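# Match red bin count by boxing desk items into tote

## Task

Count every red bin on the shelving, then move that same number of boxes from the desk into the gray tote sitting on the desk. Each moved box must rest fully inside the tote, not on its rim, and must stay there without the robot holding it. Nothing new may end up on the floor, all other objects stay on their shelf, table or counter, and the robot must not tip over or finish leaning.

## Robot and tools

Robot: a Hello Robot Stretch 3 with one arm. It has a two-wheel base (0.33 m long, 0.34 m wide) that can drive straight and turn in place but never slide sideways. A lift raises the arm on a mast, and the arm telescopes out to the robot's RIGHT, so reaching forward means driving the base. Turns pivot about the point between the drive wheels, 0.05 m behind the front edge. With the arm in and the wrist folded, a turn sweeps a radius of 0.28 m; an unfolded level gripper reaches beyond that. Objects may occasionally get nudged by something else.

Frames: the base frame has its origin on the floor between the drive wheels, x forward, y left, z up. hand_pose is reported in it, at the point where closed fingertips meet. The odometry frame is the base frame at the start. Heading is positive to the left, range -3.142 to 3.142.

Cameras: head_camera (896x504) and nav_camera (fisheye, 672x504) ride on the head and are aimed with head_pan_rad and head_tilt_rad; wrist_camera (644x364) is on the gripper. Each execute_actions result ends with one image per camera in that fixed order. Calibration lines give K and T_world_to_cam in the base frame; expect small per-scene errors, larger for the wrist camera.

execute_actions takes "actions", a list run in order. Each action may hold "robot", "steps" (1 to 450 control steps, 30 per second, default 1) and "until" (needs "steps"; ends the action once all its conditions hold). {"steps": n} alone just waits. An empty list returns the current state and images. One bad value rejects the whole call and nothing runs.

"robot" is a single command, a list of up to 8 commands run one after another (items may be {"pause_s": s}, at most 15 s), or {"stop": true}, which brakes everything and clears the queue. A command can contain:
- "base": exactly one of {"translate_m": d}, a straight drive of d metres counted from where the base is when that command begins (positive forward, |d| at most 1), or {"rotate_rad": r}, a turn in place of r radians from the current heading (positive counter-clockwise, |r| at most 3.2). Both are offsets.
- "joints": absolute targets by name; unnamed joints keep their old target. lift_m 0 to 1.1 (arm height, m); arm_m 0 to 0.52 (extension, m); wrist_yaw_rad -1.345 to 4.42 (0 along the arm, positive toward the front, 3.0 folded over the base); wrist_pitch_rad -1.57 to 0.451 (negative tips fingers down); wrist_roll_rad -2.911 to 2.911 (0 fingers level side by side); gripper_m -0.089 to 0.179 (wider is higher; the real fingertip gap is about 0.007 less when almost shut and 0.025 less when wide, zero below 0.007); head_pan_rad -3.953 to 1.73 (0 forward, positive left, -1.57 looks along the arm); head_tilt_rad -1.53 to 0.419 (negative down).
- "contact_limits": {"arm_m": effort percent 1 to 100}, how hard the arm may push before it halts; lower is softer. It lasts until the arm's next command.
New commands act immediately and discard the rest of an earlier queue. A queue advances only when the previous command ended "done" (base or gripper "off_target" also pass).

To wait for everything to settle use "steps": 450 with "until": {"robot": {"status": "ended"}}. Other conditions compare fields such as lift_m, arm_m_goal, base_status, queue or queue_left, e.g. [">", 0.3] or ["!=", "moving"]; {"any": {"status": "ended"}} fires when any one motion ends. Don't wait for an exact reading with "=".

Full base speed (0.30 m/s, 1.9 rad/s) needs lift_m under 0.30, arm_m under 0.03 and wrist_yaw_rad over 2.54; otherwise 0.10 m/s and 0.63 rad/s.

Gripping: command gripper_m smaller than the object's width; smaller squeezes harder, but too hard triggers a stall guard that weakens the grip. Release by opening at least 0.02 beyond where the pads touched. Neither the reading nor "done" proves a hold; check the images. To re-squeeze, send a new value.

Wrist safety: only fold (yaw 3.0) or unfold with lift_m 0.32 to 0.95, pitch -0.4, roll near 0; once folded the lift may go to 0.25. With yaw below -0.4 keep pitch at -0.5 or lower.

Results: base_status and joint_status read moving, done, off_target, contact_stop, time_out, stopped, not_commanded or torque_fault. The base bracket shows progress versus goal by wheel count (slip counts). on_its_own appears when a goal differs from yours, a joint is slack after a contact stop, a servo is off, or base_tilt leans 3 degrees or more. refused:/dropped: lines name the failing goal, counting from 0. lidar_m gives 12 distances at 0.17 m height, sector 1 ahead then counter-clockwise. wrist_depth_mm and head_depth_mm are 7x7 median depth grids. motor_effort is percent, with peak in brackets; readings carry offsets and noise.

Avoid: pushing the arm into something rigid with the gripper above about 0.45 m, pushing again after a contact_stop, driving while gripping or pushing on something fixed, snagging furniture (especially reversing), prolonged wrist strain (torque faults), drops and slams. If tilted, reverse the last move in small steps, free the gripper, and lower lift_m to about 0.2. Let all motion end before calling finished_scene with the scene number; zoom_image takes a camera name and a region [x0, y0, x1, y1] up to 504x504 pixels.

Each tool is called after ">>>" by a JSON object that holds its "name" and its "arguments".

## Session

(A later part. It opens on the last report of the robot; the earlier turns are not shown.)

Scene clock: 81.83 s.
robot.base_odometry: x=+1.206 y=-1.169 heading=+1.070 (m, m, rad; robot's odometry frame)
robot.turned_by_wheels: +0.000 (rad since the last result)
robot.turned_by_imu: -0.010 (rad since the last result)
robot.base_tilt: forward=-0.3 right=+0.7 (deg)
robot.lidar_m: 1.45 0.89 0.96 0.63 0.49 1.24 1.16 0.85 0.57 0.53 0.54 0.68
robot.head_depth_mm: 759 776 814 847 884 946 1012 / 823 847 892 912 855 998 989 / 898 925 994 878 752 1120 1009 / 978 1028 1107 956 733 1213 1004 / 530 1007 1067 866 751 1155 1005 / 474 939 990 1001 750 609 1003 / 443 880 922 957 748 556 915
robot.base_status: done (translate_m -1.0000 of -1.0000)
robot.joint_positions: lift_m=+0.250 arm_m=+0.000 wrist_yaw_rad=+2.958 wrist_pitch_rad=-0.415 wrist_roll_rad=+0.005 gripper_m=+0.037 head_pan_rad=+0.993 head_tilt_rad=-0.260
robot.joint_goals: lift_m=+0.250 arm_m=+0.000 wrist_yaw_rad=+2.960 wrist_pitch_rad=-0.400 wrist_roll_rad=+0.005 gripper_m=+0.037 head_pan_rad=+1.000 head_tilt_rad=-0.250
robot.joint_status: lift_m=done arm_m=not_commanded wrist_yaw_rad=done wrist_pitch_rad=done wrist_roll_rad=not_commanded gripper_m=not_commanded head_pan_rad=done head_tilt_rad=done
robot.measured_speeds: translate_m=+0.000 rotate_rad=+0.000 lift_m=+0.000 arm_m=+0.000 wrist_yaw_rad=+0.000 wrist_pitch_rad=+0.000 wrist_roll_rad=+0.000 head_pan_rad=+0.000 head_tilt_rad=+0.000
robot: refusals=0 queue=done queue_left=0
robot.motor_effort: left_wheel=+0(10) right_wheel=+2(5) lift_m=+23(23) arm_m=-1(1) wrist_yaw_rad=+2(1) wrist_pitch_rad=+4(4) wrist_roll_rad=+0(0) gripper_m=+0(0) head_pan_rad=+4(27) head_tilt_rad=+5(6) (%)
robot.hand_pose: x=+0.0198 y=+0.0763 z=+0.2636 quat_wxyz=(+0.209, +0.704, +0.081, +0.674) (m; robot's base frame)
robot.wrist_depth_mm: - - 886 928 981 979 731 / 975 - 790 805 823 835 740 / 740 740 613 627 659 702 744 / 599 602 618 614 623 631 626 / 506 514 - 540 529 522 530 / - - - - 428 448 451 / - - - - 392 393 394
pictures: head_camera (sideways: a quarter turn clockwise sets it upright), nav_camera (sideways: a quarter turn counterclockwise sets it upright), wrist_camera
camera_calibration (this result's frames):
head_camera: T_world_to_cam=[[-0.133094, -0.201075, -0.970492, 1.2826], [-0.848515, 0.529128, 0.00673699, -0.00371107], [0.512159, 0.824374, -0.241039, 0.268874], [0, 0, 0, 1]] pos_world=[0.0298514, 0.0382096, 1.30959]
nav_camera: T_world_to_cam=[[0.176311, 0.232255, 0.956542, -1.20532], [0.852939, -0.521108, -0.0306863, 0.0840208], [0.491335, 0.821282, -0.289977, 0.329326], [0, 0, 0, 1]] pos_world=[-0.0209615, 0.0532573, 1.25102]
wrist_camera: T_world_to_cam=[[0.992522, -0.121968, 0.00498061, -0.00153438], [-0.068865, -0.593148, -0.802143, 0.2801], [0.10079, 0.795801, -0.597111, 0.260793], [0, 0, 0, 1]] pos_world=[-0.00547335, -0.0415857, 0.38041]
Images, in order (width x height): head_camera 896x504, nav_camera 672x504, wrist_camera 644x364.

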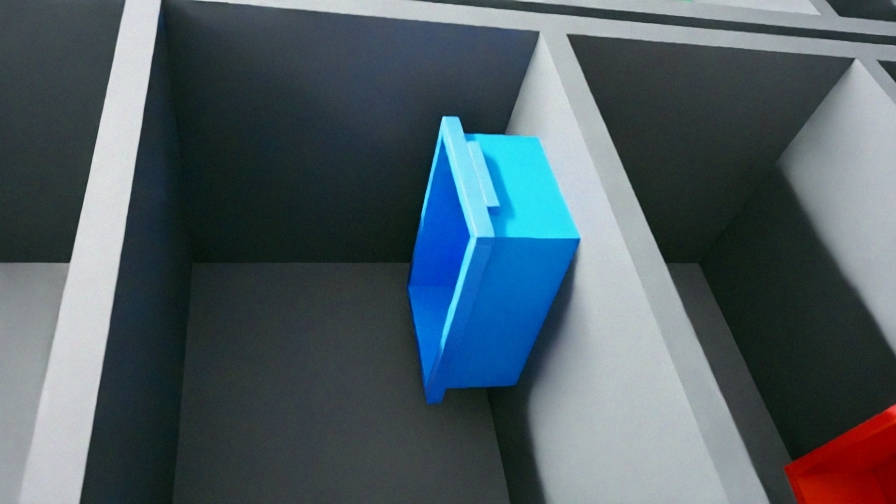

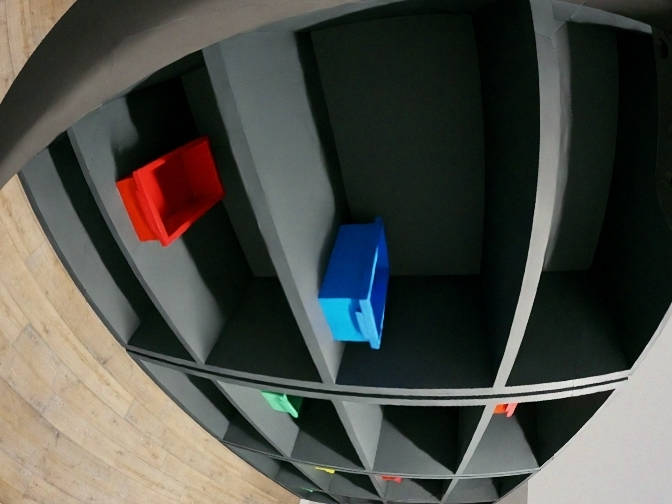

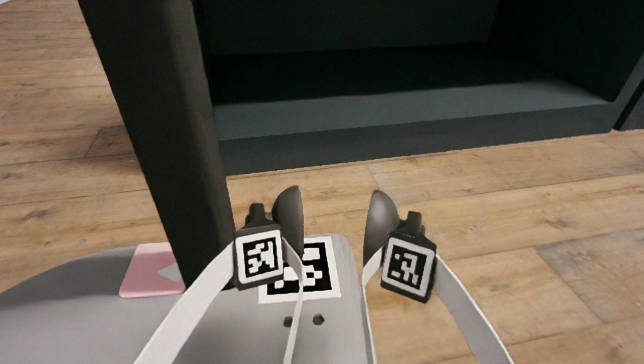

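>>> {"name": "execute_actions", "arguments": {"actions": [{"robot":[{"base":{"translate_m":-0.45},"joints":{"head_pan_rad":-0.7,"head_tilt_rad":-0.35}},{"base":{"rotate_rad":1.66}},{"base":{"translate_m":1.0}}],"steps":450,"until":{"robot":{"translate_m":[">",0.7]}}},{"robot":{"base":{"translate_m":0.6}},"steps":300,"until":{"robot":{"status":"ended"}}}]}}

Scene clock: 107.83 s.
robot.base_odometry: x=-0.210 y=-1.039 heading=+2.730 (m, m, rad; robot's odometry frame)
robot.turned_by_wheels: +1.660 (rad since the last result)
robot.turned_by_imu: +1.666 (rad since the last result)
robot.base_tilt: forward=-0.4 right=+0.6 (deg)
robot.lidar_m: 1.88 1.10 0.79 0.75 0.77 1.04 1.88 0.50 0.57 1.46 2.36 1.53
robot.head_depth_mm: 2817 3017 3293 3449 2633 1964 1564 / 2552 2730 2889 2267 2527 1938 1568 / 2361 2484 2649 1876 2380 1938 1556 / 2195 2309 2450 1645 2496 1951 1558 / 2009 2141 2252 1554 2445 1954 1549 / 1887 1986 2093 1765 1682 1817 1550 / 1757 1851 1925 1760 2109 1888 1558
robot.base_status: done (translate_m +0.6000 of +0.6000)
robot.joint_positions: lift_m=+0.250 arm_m=+0.000 wrist_yaw_rad=+2.958 wrist_pitch_rad=-0.415 wrist_roll_rad=+0.005 gripper_m=+0.037 head_pan_rad=-0.693 head_tilt_rad=-0.346
robot.joint_goals: lift_m=+0.250 arm_m=+0.000 wrist_yaw_rad=+2.960 wrist_pitch_rad=-0.400 wrist_roll_rad=+0.005 gripper_m=+0.037 head_pan_rad=-0.700 head_tilt_rad=-0.350
robot.joint_status: lift_m=done arm_m=not_commanded wrist_yaw_rad=done wrist_pitch_rad=done wrist_roll_rad=not_commanded gripper_m=not_commanded head_pan_rad=done head_tilt_rad=done
robot.measured_speeds: translate_m=+0.000 rotate_rad=+0.000 lift_m=+0.000 arm_m=+0.000 wrist_yaw_rad=+0.000 wrist_pitch_rad=+0.000 wrist_roll_rad=+0.000 head_pan_rad=+0.000 head_tilt_rad=+0.000
robot: refusals=0 queue=done queue_left=0
robot.motor_effort: left_wheel=-2(12) right_wheel=+3(13) lift_m=+22(23) arm_m=-1(1) wrist_yaw_rad=+1(2) wrist_pitch_rad=+4(4) wrist_roll_rad=+0(0) gripper_m=-1(0) head_pan_rad=-3(51) head_tilt_rad=-2(18) (%)
robot.hand_pose: x=+0.0198 y=+0.0763 z=+0.2636 quat_wxyz=(+0.209, +0.704, +0.081, +0.674) (m; robot's base frame)
robot.wrist_depth_mm: 678 - 729 747 777 810 843 / 732 - 778 812 840 875 925 / 753 746 755 765 775 778 804 / 606 607 616 608 623 632 632 / 505 516 - 536 533 525 525 / - - - - 429 448 450 / - - - - 393 394 397
pictures: head_camera (sideways: a quarter turn clockwise sets it upright), nav_camera (sideways: a quarter turn counterclockwise sets it upright), wrist_camera
camera_calibration (this result's frames):
head_camera: T_world_to_cam=[[-0.248366, 0.208523, -0.945956, 1.25125], [0.623909, 0.781452, 0.00844947, -0.0149215], [0.74098, -0.588091, -0.324186, 0.375694], [0, 0, 0, 1]] pos_world=[0.0416964, -0.028312, 1.30555]
nav_camera: T_world_to_cam=[[0.273284, -0.254154, 0.927751, -1.16833], [-0.618075, -0.785422, -0.0331, 0.0961327], [0.737088, -0.564374, -0.37173, 0.434223], [0, 0, 0, 1]] pos_world=[0.0586415, 0.0236334, 1.24851]
wrist_camera: T_world_to_cam=[[0.992523, -0.121953, 0.00497946, -0.00153387], [-0.0688585, -0.593162, -0.802133, 0.280083], [0.100776, 0.795793, -0.597124, 0.26081], [0, 0, 0, 1]] pos_world=[-0.00547494, -0.0416033, 0.380408]
Images, in order (width x height): head_camera 896x504, nav_camera 672x504, wrist_camera 644x364.

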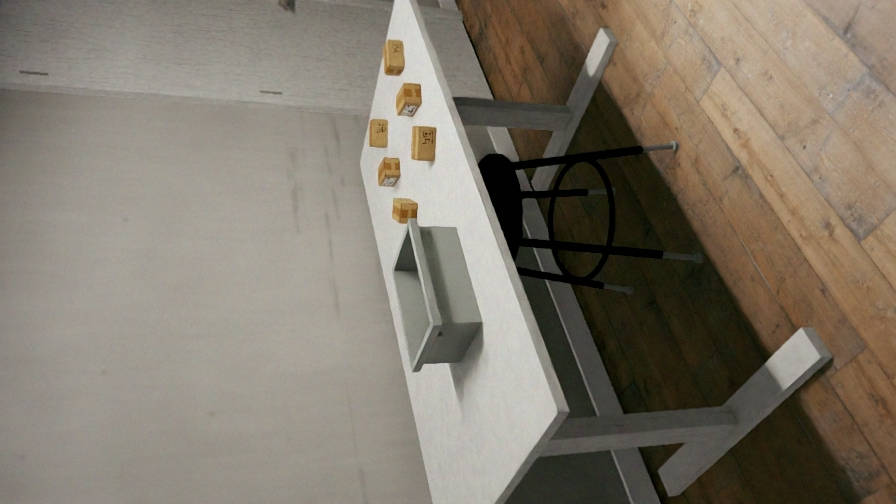

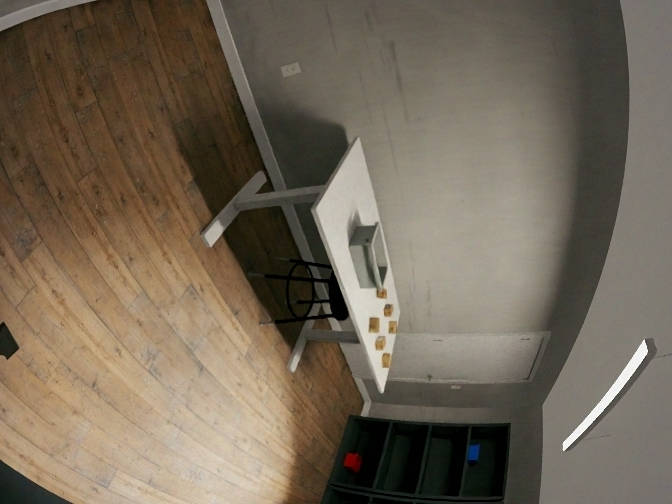

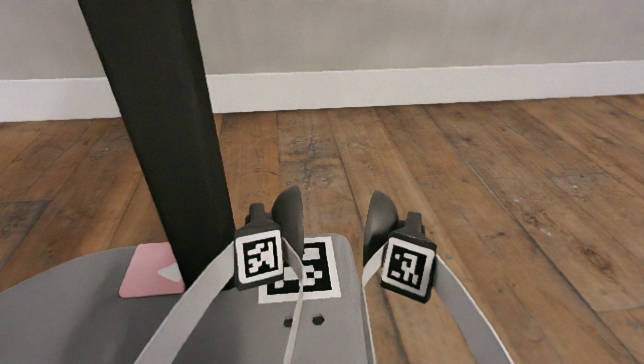

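>>> {"name": "execute_actions", "arguments": {"actions": [{"robot":[{"base":{"rotate_rad":2.145},"joints":{"head_pan_rad":-2.1,"head_tilt_rad":-0.8}},{"base":{"translate_m":-1.0}}],"steps":450,"until":{"robot":{"translate_m":["<",-0.9]}}},{"robot":{"base":{"translate_m":-0.74},"joints":{"lift_m":0.92}},"steps":300,"until":{"robot":{"translate_m":["<",-0.55]}}},{"robot":{"stop":true},"steps":30,"until":{"robot":{"status":"ended"}}}]}}

Scene clock: 161.07 s.
robot.base_odometry: x=-0.448 y=+0.411 heading=-1.408 (m, m, rad; robot's odometry frame)
robot.turned_by_wheels: +2.145 (rad since the last result)
robot.turned_by_imu: +2.135 (rad since the last result)
robot.base_tilt: forward=-0.8 right=+0.3 (deg)
robot.lidar_m: 2.09 1.19 1.15 1.19 1.62 2.28 1.60 0.43 0.43 0.56 1.62 2.02
robot.head_depth_mm: 1018 1138 985 803 665 1274 1186 / 1023 1138 985 804 662 1275 1192 / 1019 1139 980 804 681 961 1224 / 1024 1133 985 803 680 1007 - / 1022 1133 981 802 680 1072 1223 / 1027 1138 982 746 680 1265 1205 / 1026 1137 984 799 680 1268 1185
robot.base_status: moving (translate_m -0.5683 of -0.5683)
robot.joint_positions: lift_m=+0.627 arm_m=+0.000 wrist_yaw_rad=+2.958 wrist_pitch_rad=-0.415 wrist_roll_rad=+0.005 gripper_m=+0.037 head_pan_rad=-2.093 head_tilt_rad=-0.791
robot.joint_goals: lift_m=+0.628 arm_m=+0.000 wrist_yaw_rad=+2.960 wrist_pitch_rad=-0.400 wrist_roll_rad=+0.005 gripper_m=+0.037 head_pan_rad=-2.100 head_tilt_rad=-0.800
robot.joint_status: lift_m=stopped arm_m=not_commanded wrist_yaw_rad=done wrist_pitch_rad=done wrist_roll_rad=not_commanded gripper_m=not_commanded head_pan_rad=done head_tilt_rad=done
robot.measured_speeds: translate_m=+0.000 rotate_rad=+0.000 lift_m=+0.000 arm_m=+0.000 wrist_yaw_rad=+0.000 wrist_pitch_rad=+0.000 wrist_roll_rad=+0.000 head_pan_rad=+0.000 head_tilt_rad=+0.000
robot: refusals=0 queue=stopped queue_left=0
robot.motor_effort: left_wheel=+0(13) right_wheel=+1(13) lift_m=+32(32) arm_m=-2(2) wrist_yaw_rad=+2(2) wrist_pitch_rad=+4(4) wrist_roll_rad=+0(0) gripper_m=+0(0) head_pan_rad=-4(51) head_tilt_rad=-6(40) (%)
robot.hand_pose: x=+0.0197 y=+0.0763 z=+0.6408 quat_wxyz=(+0.209, +0.704, +0.081, +0.674) (m; robot's base frame)
robot.wrist_depth_mm: - - - - - 982 901 / - - - - - - 956 / - - - - - - - / - - - - - - - / - - - - - - - / 871 878 - 884 851 896 899 / 766 765 762 777 782 780 781
pictures: head_camera (sideways: a quarter turn clockwise sets it upright), nav_camera (sideways: a quarter turn counterclockwise sets it upright), wrist_camera
camera_calibration (this result's frames):
head_camera: T_world_to_cam=[[0.350397, 0.605205, -0.714807, 0.94618], [0.873369, -0.486798, 0.015967, -0.026223], [-0.338303, -0.629885, -0.69914, 0.870126], [0, 0, 0, 1]] pos_world=[-0.0142701, -0.0373195, 1.28509]
nav_camera: T_world_to_cam=[[-0.384887, -0.626672, 0.677602, -0.838174], [-0.870665, 0.490145, -0.0412441, 0.108254], [-0.306277, -0.605838, -0.734271, 0.912251], [0, 0, 0, 1]] pos_world=[0.0510527, -0.0256434, 1.24225]
wrist_camera: T_world_to_cam=[[0.992525, -0.121941, 0.00496485, -0.00340255], [-0.0688863, -0.593347, -0.801993, 0.582549], [0.100741, 0.795657, -0.597312, 0.486227], [0, 0, 0, 1]] pos_world=[-0.00547647, -0.0416308, 0.757646]
Images, in order (width x height): head_camera 896x504, nav_camera 672x504, wrist_camera 644x364.

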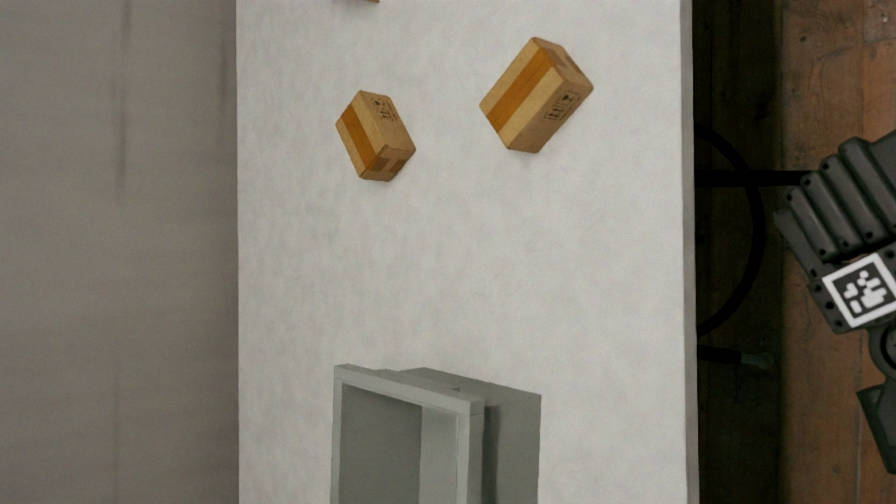

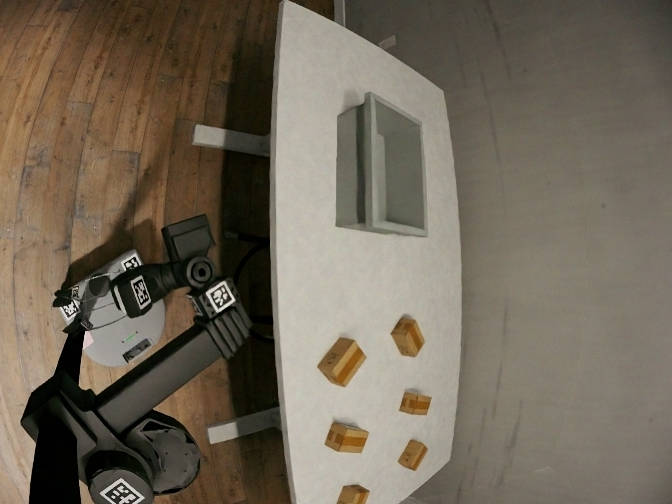

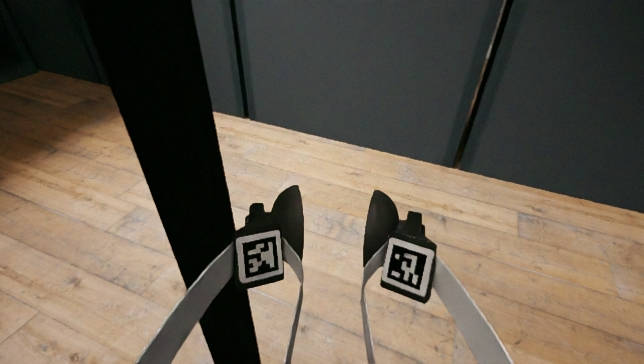

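>>> {"name": "execute_actions", "arguments": {"actions": []}}

Scene clock: 173.40 s.
robot.base_odometry: x=-0.448 y=+0.411 heading=-1.408 (m, m, rad; robot's odometry frame)
robot.turned_by_wheels: +0.000 (rad since the last result)
robot.turned_by_imu: +0.001 (rad since the last result)
robot.base_tilt: forward=-0.5 right=+0.4 (deg)
robot.lidar_m: 2.09 1.19 1.15 1.19 1.63 2.28 1.60 0.43 0.43 0.56 1.63 2.01
robot.head_depth_mm: 1019 1137 982 806 667 1267 1192 / 1020 1132 986 805 664 1270 1191 / 1024 1134 981 802 681 960 1230 / 1026 1135 985 802 679 1009 - / 1020 1139 984 801 683 1071 1222 / 1022 1139 981 747 682 1276 1208 / 1024 1140 979 799 679 1268 1185
robot.base_status: stopped (translate_m -0.5683 of -0.5683)
robot.joint_positions: lift_m=+0.627 arm_m=+0.000 wrist_yaw_rad=+2.958 wrist_pitch_rad=-0.415 wrist_roll_rad=+0.005 gripper_m=+0.037 head_pan_rad=-2.093 head_tilt_rad=-0.791
robot.joint_goals: lift_m=+0.628 arm_m=+0.000 wrist_yaw_rad=+2.960 wrist_pitch_rad=-0.400 wrist_roll_rad=+0.005 gripper_m=+0.037 head_pan_rad=-2.100 head_tilt_rad=-0.800
robot.joint_status: lift_m=stopped arm_m=not_commanded wrist_yaw_rad=done wrist_pitch_rad=done wrist_roll_rad=not_commanded gripper_m=not_commanded head_pan_rad=done head_tilt_rad=done
robot.measured_speeds: translate_m=+0.000 rotate_rad=+0.000 lift_m=+0.000 arm_m=+0.000 wrist_yaw_rad=+0.000 wrist_pitch_rad=+0.000 wrist_roll_rad=+0.000 head_pan_rad=+0.000 head_tilt_rad=+0.000
robot: refusals=0 queue=stopped queue_left=0
robot.motor_effort: left_wheel=+0(0) right_wheel=+1(1) lift_m=+32(32) arm_m=-1(2) wrist_yaw_rad=+1(1) wrist_pitch_rad=+5(4) wrist_roll_rad=+0(0) gripper_m=+0(0) head_pan_rad=-4(3) head_tilt_rad=-6(5) (%)
robot.hand_pose: x=+0.0197 y=+0.0763 z=+0.6408 quat_wxyz=(+0.209, +0.704, +0.081, +0.674) (m; robot's base frame)
robot.wrist_depth_mm: - - - - - - 907 / - - - - - - 976 / - - - - - - - / - - - - - - - / - - - - - - - / 867 872 - 897 856 898 918 / 757 761 772 780 778 787 789
pictures: head_camera (sideways: a quarter turn clockwise sets it upright), nav_camera (sideways: a quarter turn counterclockwise sets it upright), wrist_camera
camera_calibration (this result's frames):
head_camera: T_world_to_cam=[[0.350397, 0.605205, -0.714807, 0.94618], [0.873369, -0.486798, 0.015967, -0.026223], [-0.338303, -0.629885, -0.69914, 0.870126], [0, 0, 0, 1]] pos_world=[-0.0142701, -0.0373195, 1.28509]
nav_camera: T_world_to_cam=[[-0.384886, -0.626672, 0.677602, -0.838174], [-0.870665, 0.490145, -0.0412441, 0.108254], [-0.306277, -0.605839, -0.734271, 0.912251], [0, 0, 0, 1]] pos_world=[0.0510527, -0.0256434, 1.24225]
wrist_camera: T_world_to_cam=[[0.992525, -0.121941, 0.00496484, -0.00340254], [-0.0688863, -0.593347, -0.801994, 0.582549], [0.100741, 0.795657, -0.597312, 0.486227], [0, 0, 0, 1]] pos_world=[-0.00547647, -0.0416308, 0.757646]
Images, in order (width x height): head_camera 896x504, nav_camera 672x504, wrist_camera 644x364.

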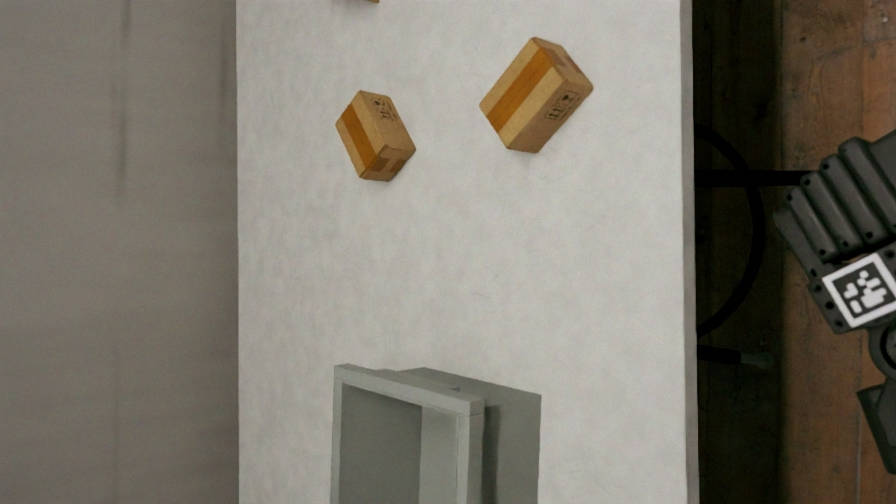

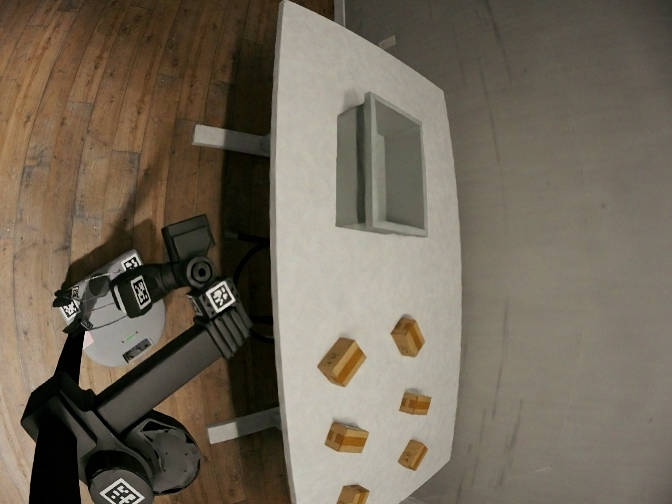

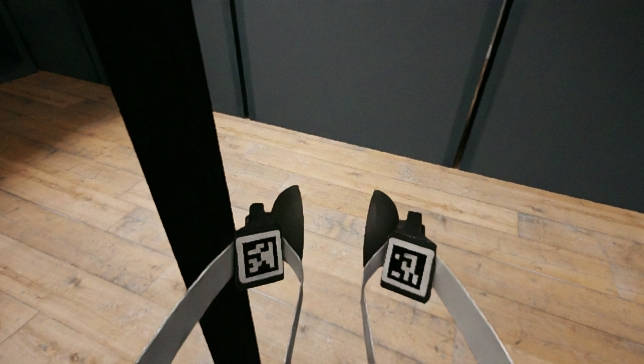

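>>> {"name": "execute_actions", "arguments": {"actions": [{"robot":{"base":{"translate_m":-0.18},"joints":{"lift_m":0.93,"head_pan_rad":-1.57,"head_tilt_rad":-0.85}},"steps":200,"until":{"robot":{"base_status":["!=","moving"],"lift_m":[">",0.76]}}},{"robot":{"base":{"rotate_rad":-0.504},"joints":{"wrist_yaw_rad":1.57,"gripper_m":0.16}},"steps":200,"until":{"robot":{"wrist_yaw_rad":["<",1.75],"lift_m":[">",0.9]}}},{"robot":{"joints":{"wrist_pitch_rad":-1.57,"lift_m":1.0}},"steps":200,"until":{"robot":{"status":"ended"}}}]}}

Scene clock: 205.67 s.
robot.base_odometry: x=-0.477 y=+0.589 heading=-1.912 (m, m, rad; robot's odometry frame)
robot.turned_by_wheels: -0.504 (rad since the last result)
robot.turned_by_imu: -0.505 (rad since the last result)
robot.base_tilt: forward=-0.5 right=+0.4 (deg)
robot.lidar_m: 2.17 2.26 1.28 1.24 1.29 1.79 2.14 1.44 0.75 0.33 0.55 0.93
robot.head_depth_mm: 949 1056 - - - - 1169 / 951 1064 - - - - - / 950 1062 - - - 570 1166 / 953 1065 944 750 610 - 1149 / 957 1063 916 762 658 - 1161 / 959 1059 918 765 658 586 1166 / 960 1059 915 764 657 575 1180
robot.base_status: done (rotate_rad -0.5039 of -0.5040)
robot.joint_positions: lift_m=+1.000 arm_m=+0.000 wrist_yaw_rad=+1.573 wrist_pitch_rad=-1.548 wrist_roll_rad=+0.005 gripper_m=+0.160 head_pan_rad=-1.577 head_tilt_rad=-0.839
robot.joint_goals: lift_m=+1.000 arm_m=+0.000 wrist_yaw_rad=+1.570 wrist_pitch_rad=-1.570 wrist_roll_rad=+0.005 gripper_m=+0.160 head_pan_rad=-1.570 head_tilt_rad=-0.850
robot.joint_status: lift_m=done arm_m=not_commanded wrist_yaw_rad=done wrist_pitch_rad=done wrist_roll_rad=not_commanded gripper_m=done head_pan_rad=done head_tilt_rad=done
robot.measured_speeds: translate_m=+0.000 rotate_rad=+0.000 lift_m=+0.000 arm_m=+0.000 wrist_yaw_rad=+0.000 wrist_pitch_rad=+0.000 wrist_roll_rad=+0.000 head_pan_rad=+0.000 head_tilt_rad=+0.000
robot: refusals=0 queue=done queue_left=0
robot.motor_effort: left_wheel=+3(7) right_wheel=-3(6) lift_m=+32(34) arm_m=-2(2) wrist_yaw_rad=-3(4) wrist_pitch_rad=-1(3) wrist_roll_rad=+0(0) gripper_m=+1(83) head_pan_rad=+4(43) head_tilt_rad=-6(18) (%)
robot.hand_pose: x=-0.0396 y=-0.1450 z=+0.8818 quat_wxyz=(+0.707, +0.707, -0.009, +0.007) (m; robot's base frame)
robot.wrist_depth_mm: - 985 979 951 955 291 287 / - - - - 979 299 297 / - - - - - 309 262 / - - - - - 319 282 / - - - - - 330 325 / - - - - - 345 333 / - - - - 374 350 300
pictures: head_camera (sideways: a quarter turn clockwise sets it upright), nav_camera (sideways: a quarter turn counterclockwise sets it upright), wrist_camera
camera_calibration (this result's frames):
head_camera: T_world_to_cam=[[0.00621933, 0.73329, -0.679887, 0.902774], [0.999838, 0.0069339, 0.0166247, -0.0278496], [0.016905, -0.67988, -0.733128, 0.912163], [0, 0, 0, 1]] pos_world=[0.0068104, -0.0416408, 1.28298]
nav_camera: T_world_to_cam=[[-0.0256072, -0.767129, 0.640982, -0.792648], [-0.999131, -0.00146185, -0.0416647, 0.109583], [0.0328992, -0.641491, -0.766424, 0.951995], [0, 0, 0, 1]] pos_world=[0.0578704, 0.0027934, 1.24227]
wrist_camera: T_world_to_cam=[[0.0317516, -0.998102, -0.0527565, -0.0869045], [-0.978982, -0.0416957, 0.199641, -0.198842], [-0.201462, 0.0453087, -0.978448, 1.02749], [0, 0, 0, 1]] pos_world=[0.0150971, -0.141585, 1.04046]
Images, in order (width x height): head_camera 896x504, nav_camera 672x504, wrist_camera 644x364.

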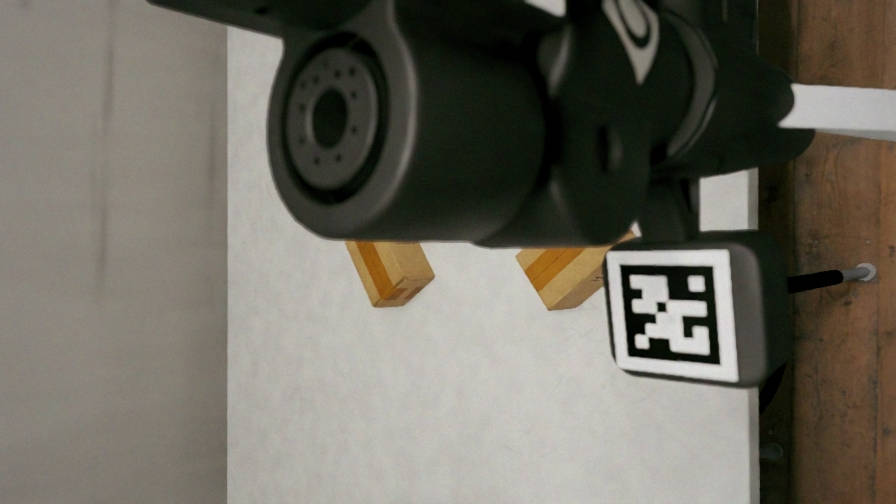

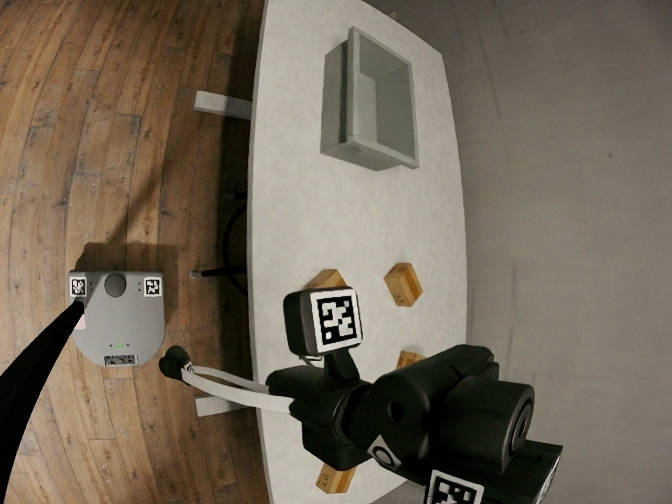

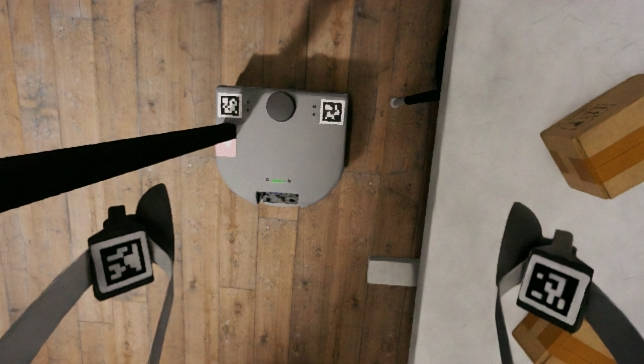

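>>> {"name": "execute_actions", "arguments": {"actions": [{"robot":{"base":{"translate_m":0.054},"joints":{"arm_m":0.22,"wrist_yaw_rad":2.24,"lift_m":0.97}},"steps":200,"until":{"robot":{"status":"ended"}}}]}}

Scene clock: 215.27 s.
robot.base_odometry: x=-0.495 y=+0.538 heading=-1.912 (m, m, rad; robot's odometry frame)
robot.turned_by_wheels: +0.000 (rad since the last result)
robot.turned_by_imu: +0.002 (rad since the last result)
robot.base_tilt: forward=-0.4 right=+0.5 (deg)
robot.lidar_m: 2.12 2.21 1.28 1.24 1.29 1.79 2.19 1.45 0.79 0.32 0.52 0.88
robot.head_depth_mm: - 1066 913 765 656 576 1171 / - 1066 891 765 637 586 1170 / 913 - - 748 610 585 1171 / 939 - 967 748 643 586 1132 / 955 1062 927 762 656 574 1151 / 959 1061 911 764 654 573 1170 / 960 1062 913 727 656 576 1166
robot.base_status: done (translate_m +0.0540 of +0.0540)
robot.joint_positions: lift_m=+0.970 arm_m=+0.220 wrist_yaw_rad=+2.238 wrist_pitch_rad=-1.549 wrist_roll_rad=+0.005 gripper_m=+0.160 head_pan_rad=-1.577 head_tilt_rad=-0.840
robot.joint_goals: lift_m=+0.970 arm_m=+0.220 wrist_yaw_rad=+2.240 wrist_pitch_rad=-1.570 wrist_roll_rad=+0.005 gripper_m=+0.160 head_pan_rad=-1.570 head_tilt_rad=-0.850
robot.joint_status: lift_m=done arm_m=done wrist_yaw_rad=done wrist_pitch_rad=done wrist_roll_rad=not_commanded gripper_m=done head_pan_rad=done head_tilt_rad=done
robot.measured_speeds: translate_m=+0.000 rotate_rad=+0.000 lift_m=+0.000 arm_m=+0.000 wrist_yaw_rad=+0.000 wrist_pitch_rad=+0.000 wrist_roll_rad=+0.000 head_pan_rad=+0.000 head_tilt_rad=+0.000
robot: refusals=0 queue=done queue_left=0
robot.motor_effort: left_wheel=+2(8) right_wheel=-2(5) lift_m=+22(32) arm_m=+5(5) wrist_yaw_rad=+0(3) wrist_pitch_rad=-1(1) wrist_roll_rad=+0(0) gripper_m=+0(0) head_pan_rad=+4(5) head_tilt_rad=-7(7) (%)
robot.hand_pose: x=-0.0358 y=-0.3762 z=+0.8522 quat_wxyz=(+0.667, +0.671, +0.223, +0.237) (m; robot's base frame)
robot.wrist_depth_mm: 963 967 272 270 267 264 262 / - 982 283 277 274 270 269 / - - 291 286 283 280 277 / - 307 301 247 294 289 288 / - - 311 254 303 299 295 / - 329 322 319 315 312 305 / 346 312 330 331 327 313 268
pictures: head_camera (sideways: a quarter turn clockwise sets it upright), nav_camera (sideways: a quarter turn counterclockwise sets it upright), wrist_camera
camera_calibration (this result's frames):
head_camera: T_world_to_cam=[[0.00616212, 0.733414, -0.679754, 0.902601], [0.999837, 0.00700992, 0.016627, -0.0278527], [0.0169595, -0.679746, -0.733251, 0.912322], [0, 0, 0, 1]] pos_world=[0.00681371, -0.0416373, 1.28297]
nav_camera: T_world_to_cam=[[-0.0255472, -0.767247, 0.640843, -0.792468], [-0.99913, -0.00153328, -0.0416661, 0.109585], [0.0329508, -0.64135, -0.76654, 0.952145], [0, 0, 0, 1]] pos_world=[0.0578702, 0.00280827, 1.24227]
wrist_camera: T_world_to_cam=[[0.640581, -0.766074, -0.0527869, -0.210271], [-0.744695, -0.63653, 0.200644, -0.415101], [-0.187309, -0.0892187, -0.978241, 0.959527], [0, 0, 0, 1]] pos_world=[0.00529937, -0.3397, 1.01084]
Images, in order (width x height): head_camera 896x504, nav_camera 672x504, wrist_camera 644x364.

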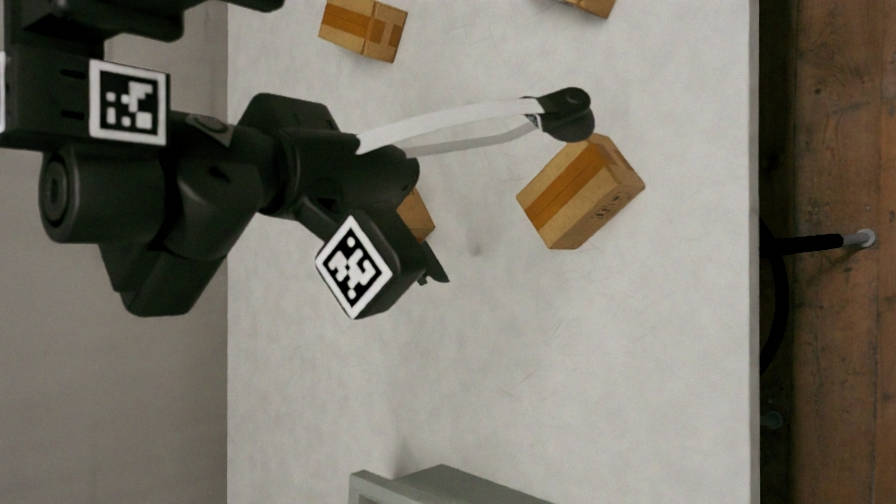

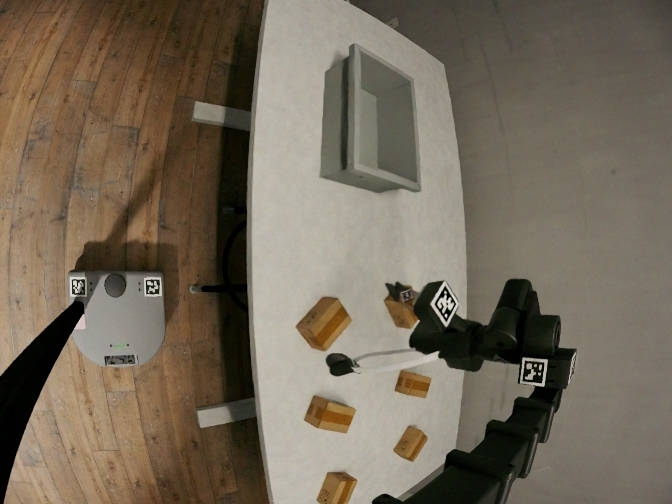

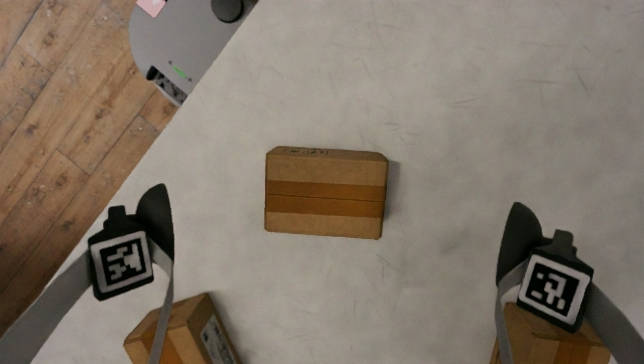

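>>> {"name": "execute_actions", "arguments": {"actions": [{"robot":{"base":{"translate_m":-0.014},"joints":{"arm_m":0.215,"lift_m":0.868}},"steps":200,"until":{"robot":{"status":"ended"}}},{"robot":{"joints":{"gripper_m":0.065}},"steps":60,"until":{"robot":{"status":"ended"}}},{"steps":8},{"robot":{"joints":{"lift_m":1.04}},"steps":100,"until":{"robot":{"lift_m":[">",0.92]}}}]}}

Scene clock: 226.90 s.
robot.base_odometry: x=-0.490 y=+0.551 heading=-1.912 (m, m, rad; robot's odometry frame)
robot.turned_by_wheels: +0.000 (rad since the last result)
robot.turned_by_imu: +0.001 (rad since the last result)
robot.base_tilt: forward=-0.3 right=+0.5 (deg)
robot.lidar_m: 2.14 2.22 1.28 1.24 1.29 1.78 2.17 1.44 0.78 0.32 0.52 0.90
robot.head_depth_mm: 948 - 903 765 644 588 1164 / 935 - 915 765 655 585 1174 / 948 - - 714 560 586 1167 / 956 1049 889 - 631 586 1145 / 958 1066 915 764 654 575 1148 / 958 1061 915 762 657 574 1167 / 961 1061 914 746 653 576 1166
robot.base_status: done (translate_m -0.0140 of -0.0140)
robot.joint_positions: lift_m=+0.922 arm_m=+0.215 wrist_yaw_rad=+2.238 wrist_pitch_rad=-1.549 wrist_roll_rad=+0.005 gripper_m=+0.066 head_pan_rad=-1.577 head_tilt_rad=-0.840
robot.joint_goals: lift_m=+1.040 arm_m=+0.215 wrist_yaw_rad=+2.240 wrist_pitch_rad=-1.570 wrist_roll_rad=+0.005 gripper_m=+0.065 head_pan_rad=-1.570 head_tilt_rad=-0.850
robot.joint_status: lift_m=moving arm_m=done wrist_yaw_rad=done wrist_pitch_rad=done wrist_roll_rad=not_commanded gripper_m=done head_pan_rad=done head_tilt_rad=done
robot.measured_speeds: translate_m=+0.000 rotate_rad=+0.000 lift_m=+0.110 arm_m=+0.000 wrist_yaw_rad=+0.000 wrist_pitch_rad=+0.000 wrist_roll_rad=+0.000 head_pan_rad=+0.000 head_tilt_rad=+0.000
robot: refusals=0 queue=running queue_left=0
robot.motor_effort: left_wheel=+2(4) right_wheel=-3(8) lift_m=+36(32) arm_m=-4(6) wrist_yaw_rad=+1(2) wrist_pitch_rad=-1(1) wrist_roll_rad=+0(0) gripper_m=-13(87) head_pan_rad=+6(5) head_tilt_rad=-6(6) (%)
robot.hand_pose: x=-0.0358 y=-0.3719 z=+0.8042 quat_wxyz=(+0.667, +0.671, +0.223, +0.237) (m; robot's base frame)
robot.wrist_depth_mm: 907 909 228 226 223 221 218 / 954 952 235 233 229 228 225 / 975 954 244 240 237 235 233 / - 255 247 142 142 243 239 / - 263 146 145 143 249 247 / 280 274 268 150 149 258 256 / 288 267 278 276 272 268 261
pictures: head_camera (sideways: a quarter turn clockwise sets it upright), nav_camera (sideways: a quarter turn counterclockwise sets it upright), wrist_camera
camera_calibration (this result's frames):
head_camera: T_world_to_cam=[[0.00616125, 0.733414, -0.679754, 0.902601], [0.999837, 0.00701111, 0.016627, -0.0278527], [0.0169603, -0.679746, -0.733251, 0.912322], [0, 0, 0, 1]] pos_world=[0.00681376, -0.0416373, 1.28297]
nav_camera: T_world_to_cam=[[-0.0255463, -0.767247, 0.640843, -0.792468], [-0.99913, -0.00153447, -0.0416661, 0.109585], [0.0329515, -0.64135, -0.76654, 0.952145], [0, 0, 0, 1]] pos_world=[0.0578702, 0.00280833, 1.24227]
wrist_camera: T_world_to_cam=[[0.640581, -0.766074, -0.0527869, -0.209458], [-0.744696, -0.636529, 0.200646, -0.402694], [-0.18731, -0.0892195, -0.978241, 0.912976], [0, 0, 0, 1]] pos_world=[0.00529928, -0.335332, 0.962852]
Images, in order (width x height): head_camera 896x504, nav_camera 672x504, wrist_camera 644x364.

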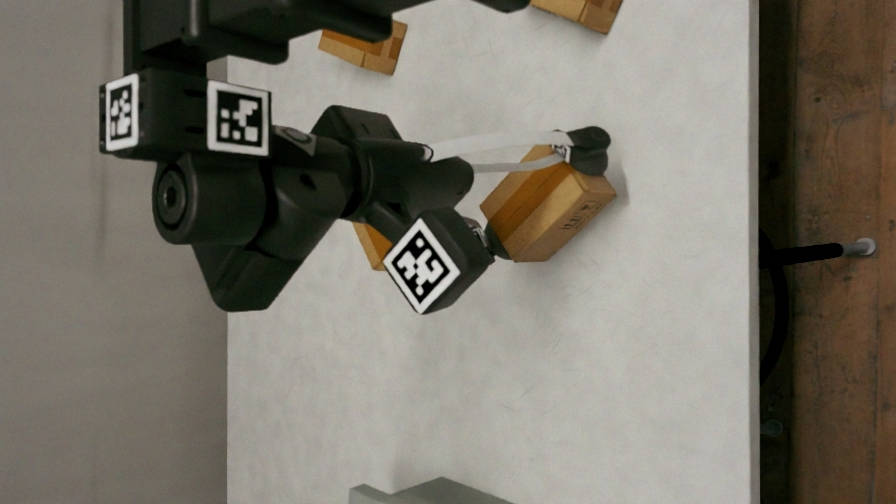

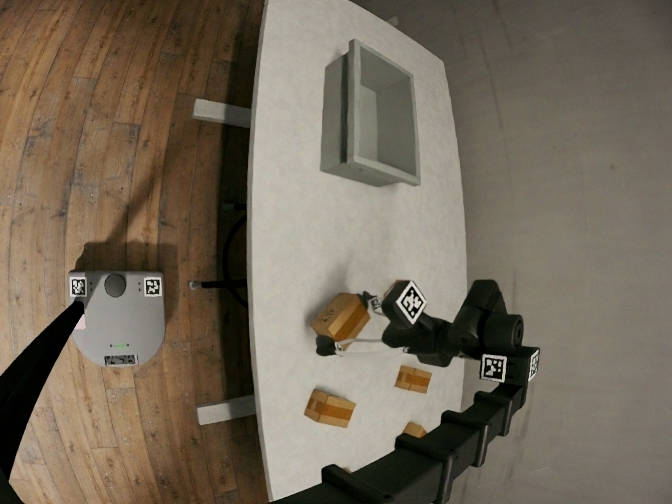

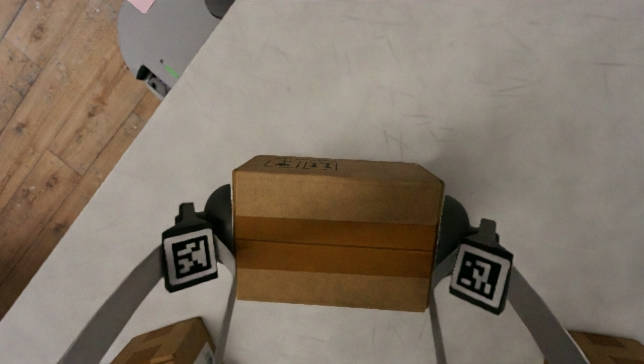

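>>> {"name": "execute_actions", "arguments": {"actions": [{"robot":{"base":{"translate_m":0.53},"joints":{"arm_m":0.329,"wrist_yaw_rad":1.53,"lift_m":1.04}},"steps":300,"until":{"robot":{"translate_m":[">",0.42]}}},{"robot":{"joints":{"lift_m":0.985}},"steps":100,"until":{"robot":{"status":"ended"}}}]}}

Scene clock: 241.53 s.
robot.base_odometry: x=-0.668 y=+0.052 heading=-1.912 (m, m, rad; robot's odometry frame)
robot.turned_by_wheels: +0.000 (rad since the last result)
robot.turned_by_imu: +0.004 (rad since the last result)
robot.base_tilt: forward=-0.3 right=+0.4 (deg)
robot.lidar_m: 1.61 1.68 1.27 1.22 1.28 1.79 2.70 0.61 0.51 0.62 0.60 1.55
robot.head_depth_mm: 989 1073 916 730 627 576 1176 / 960 1059 914 737 631 576 1167 / - - 884 649 631 576 1164 / 960 1057 911 724 644 574 1165 / 963 1074 916 763 654 576 1155 / 967 1085 915 762 657 575 1153 / 970 1086 912 763 654 573 1165
robot.base_status: done (translate_m +0.5300 of +0.5300)
robot.joint_positions: lift_m=+0.985 arm_m=+0.329 wrist_yaw_rad=+1.532 wrist_pitch_rad=-1.549 wrist_roll_rad=+0.005 gripper_m=+0.066 head_pan_rad=-1.577 head_tilt_rad=-0.840
robot.joint_goals: lift_m=+0.985 arm_m=+0.329 wrist_yaw_rad=+1.530 wrist_pitch_rad=-1.570 wrist_roll_rad=+0.005 gripper_m=+0.065 head_pan_rad=-1.570 head_tilt_rad=-0.850
robot.joint_status: lift_m=done arm_m=done wrist_yaw_rad=done wrist_pitch_rad=done wrist_roll_rad=not_commanded gripper_m=done head_pan_rad=done head_tilt_rad=done
robot.measured_speeds: translate_m=+0.000 rotate_rad=+0.000 lift_m=+0.000 arm_m=+0.000 wrist_yaw_rad=+0.000 wrist_pitch_rad=+0.000 wrist_roll_rad=+0.000 head_pan_rad=+0.000 head_tilt_rad=+0.000
robot: refusals=0 queue=done queue_left=0
robot.motor_effort: left_wheel=+1(9) right_wheel=-2(3) lift_m=+23(33) arm_m=+4(6) wrist_yaw_rad=-2(4) wrist_pitch_rad=-1(1) wrist_roll_rad=+0(0) gripper_m=-12(12) head_pan_rad=+4(4) head_tilt_rad=-7(6) (%)
robot.hand_pose: x=-0.0399 y=-0.4732 z=+0.8672 quat_wxyz=(+0.707, +0.706, -0.023, -0.008) (m; robot's base frame)
robot.wrist_depth_mm: 975 291 285 283 281 276 275 / - 300 295 293 288 286 282 / - 310 186 185 182 181 290 / - 322 191 142 142 201 301 / - 332 146 145 144 196 311 / - 347 206 150 149 321 318 / - 358 257 346 338 220 334
pictures: head_camera (sideways: a quarter turn clockwise sets it upright), nav_camera (sideways: a quarter turn counterclockwise sets it upright), wrist_camera
camera_calibration (this result's frames):
head_camera: T_world_to_cam=[[0.0061612, 0.73342, -0.679748, 0.902593], [0.999837, 0.00701109, 0.0166271, -0.0278529], [0.0169604, -0.67974, -0.733257, 0.91233], [0, 0, 0, 1]] pos_world=[0.00681376, -0.0416371, 1.28297]
nav_camera: T_world_to_cam=[[-0.0255463, -0.767252, 0.640837, -0.792459], [-0.99913, -0.00153424, -0.0416661, 0.109585], [0.0329516, -0.641344, -0.766546, 0.952152], [0, 0, 0, 1]] pos_world=[0.0578702, 0.00280885, 1.24227]
wrist_camera: T_world_to_cam=[[-0.00864259, -0.998568, -0.052787, -0.416986], [-0.979662, -0.00212771, 0.200645, -0.19204], [-0.200471, 0.0534475, -0.978241, 1.03173], [0, 0, 0, 1]] pos_world=[0.0150946, -0.471942, 1.0258]
Images, in order (width x height): head_camera 896x504, nav_camera 672x504, wrist_camera 644x364.

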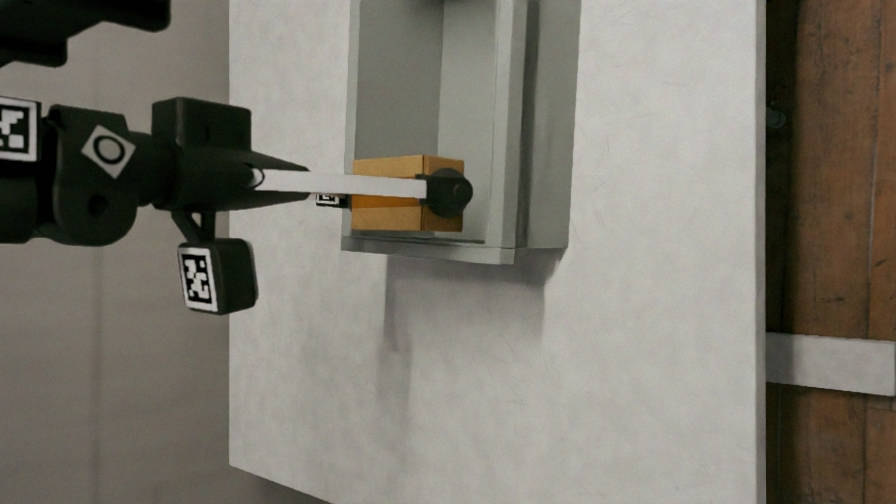

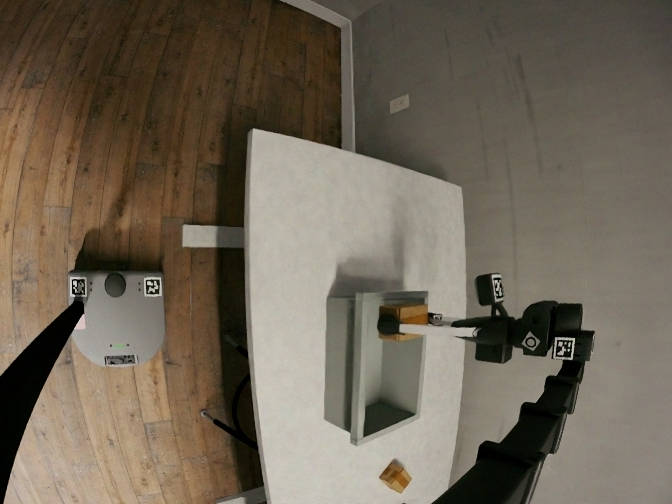

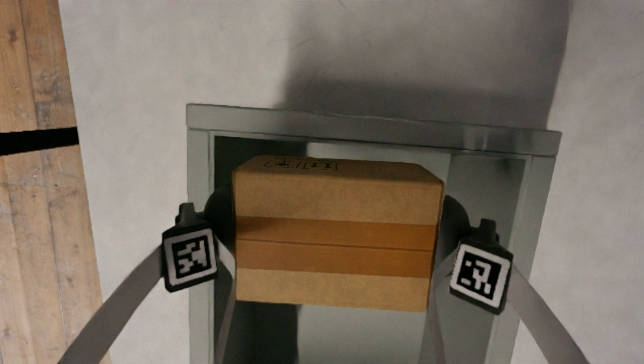

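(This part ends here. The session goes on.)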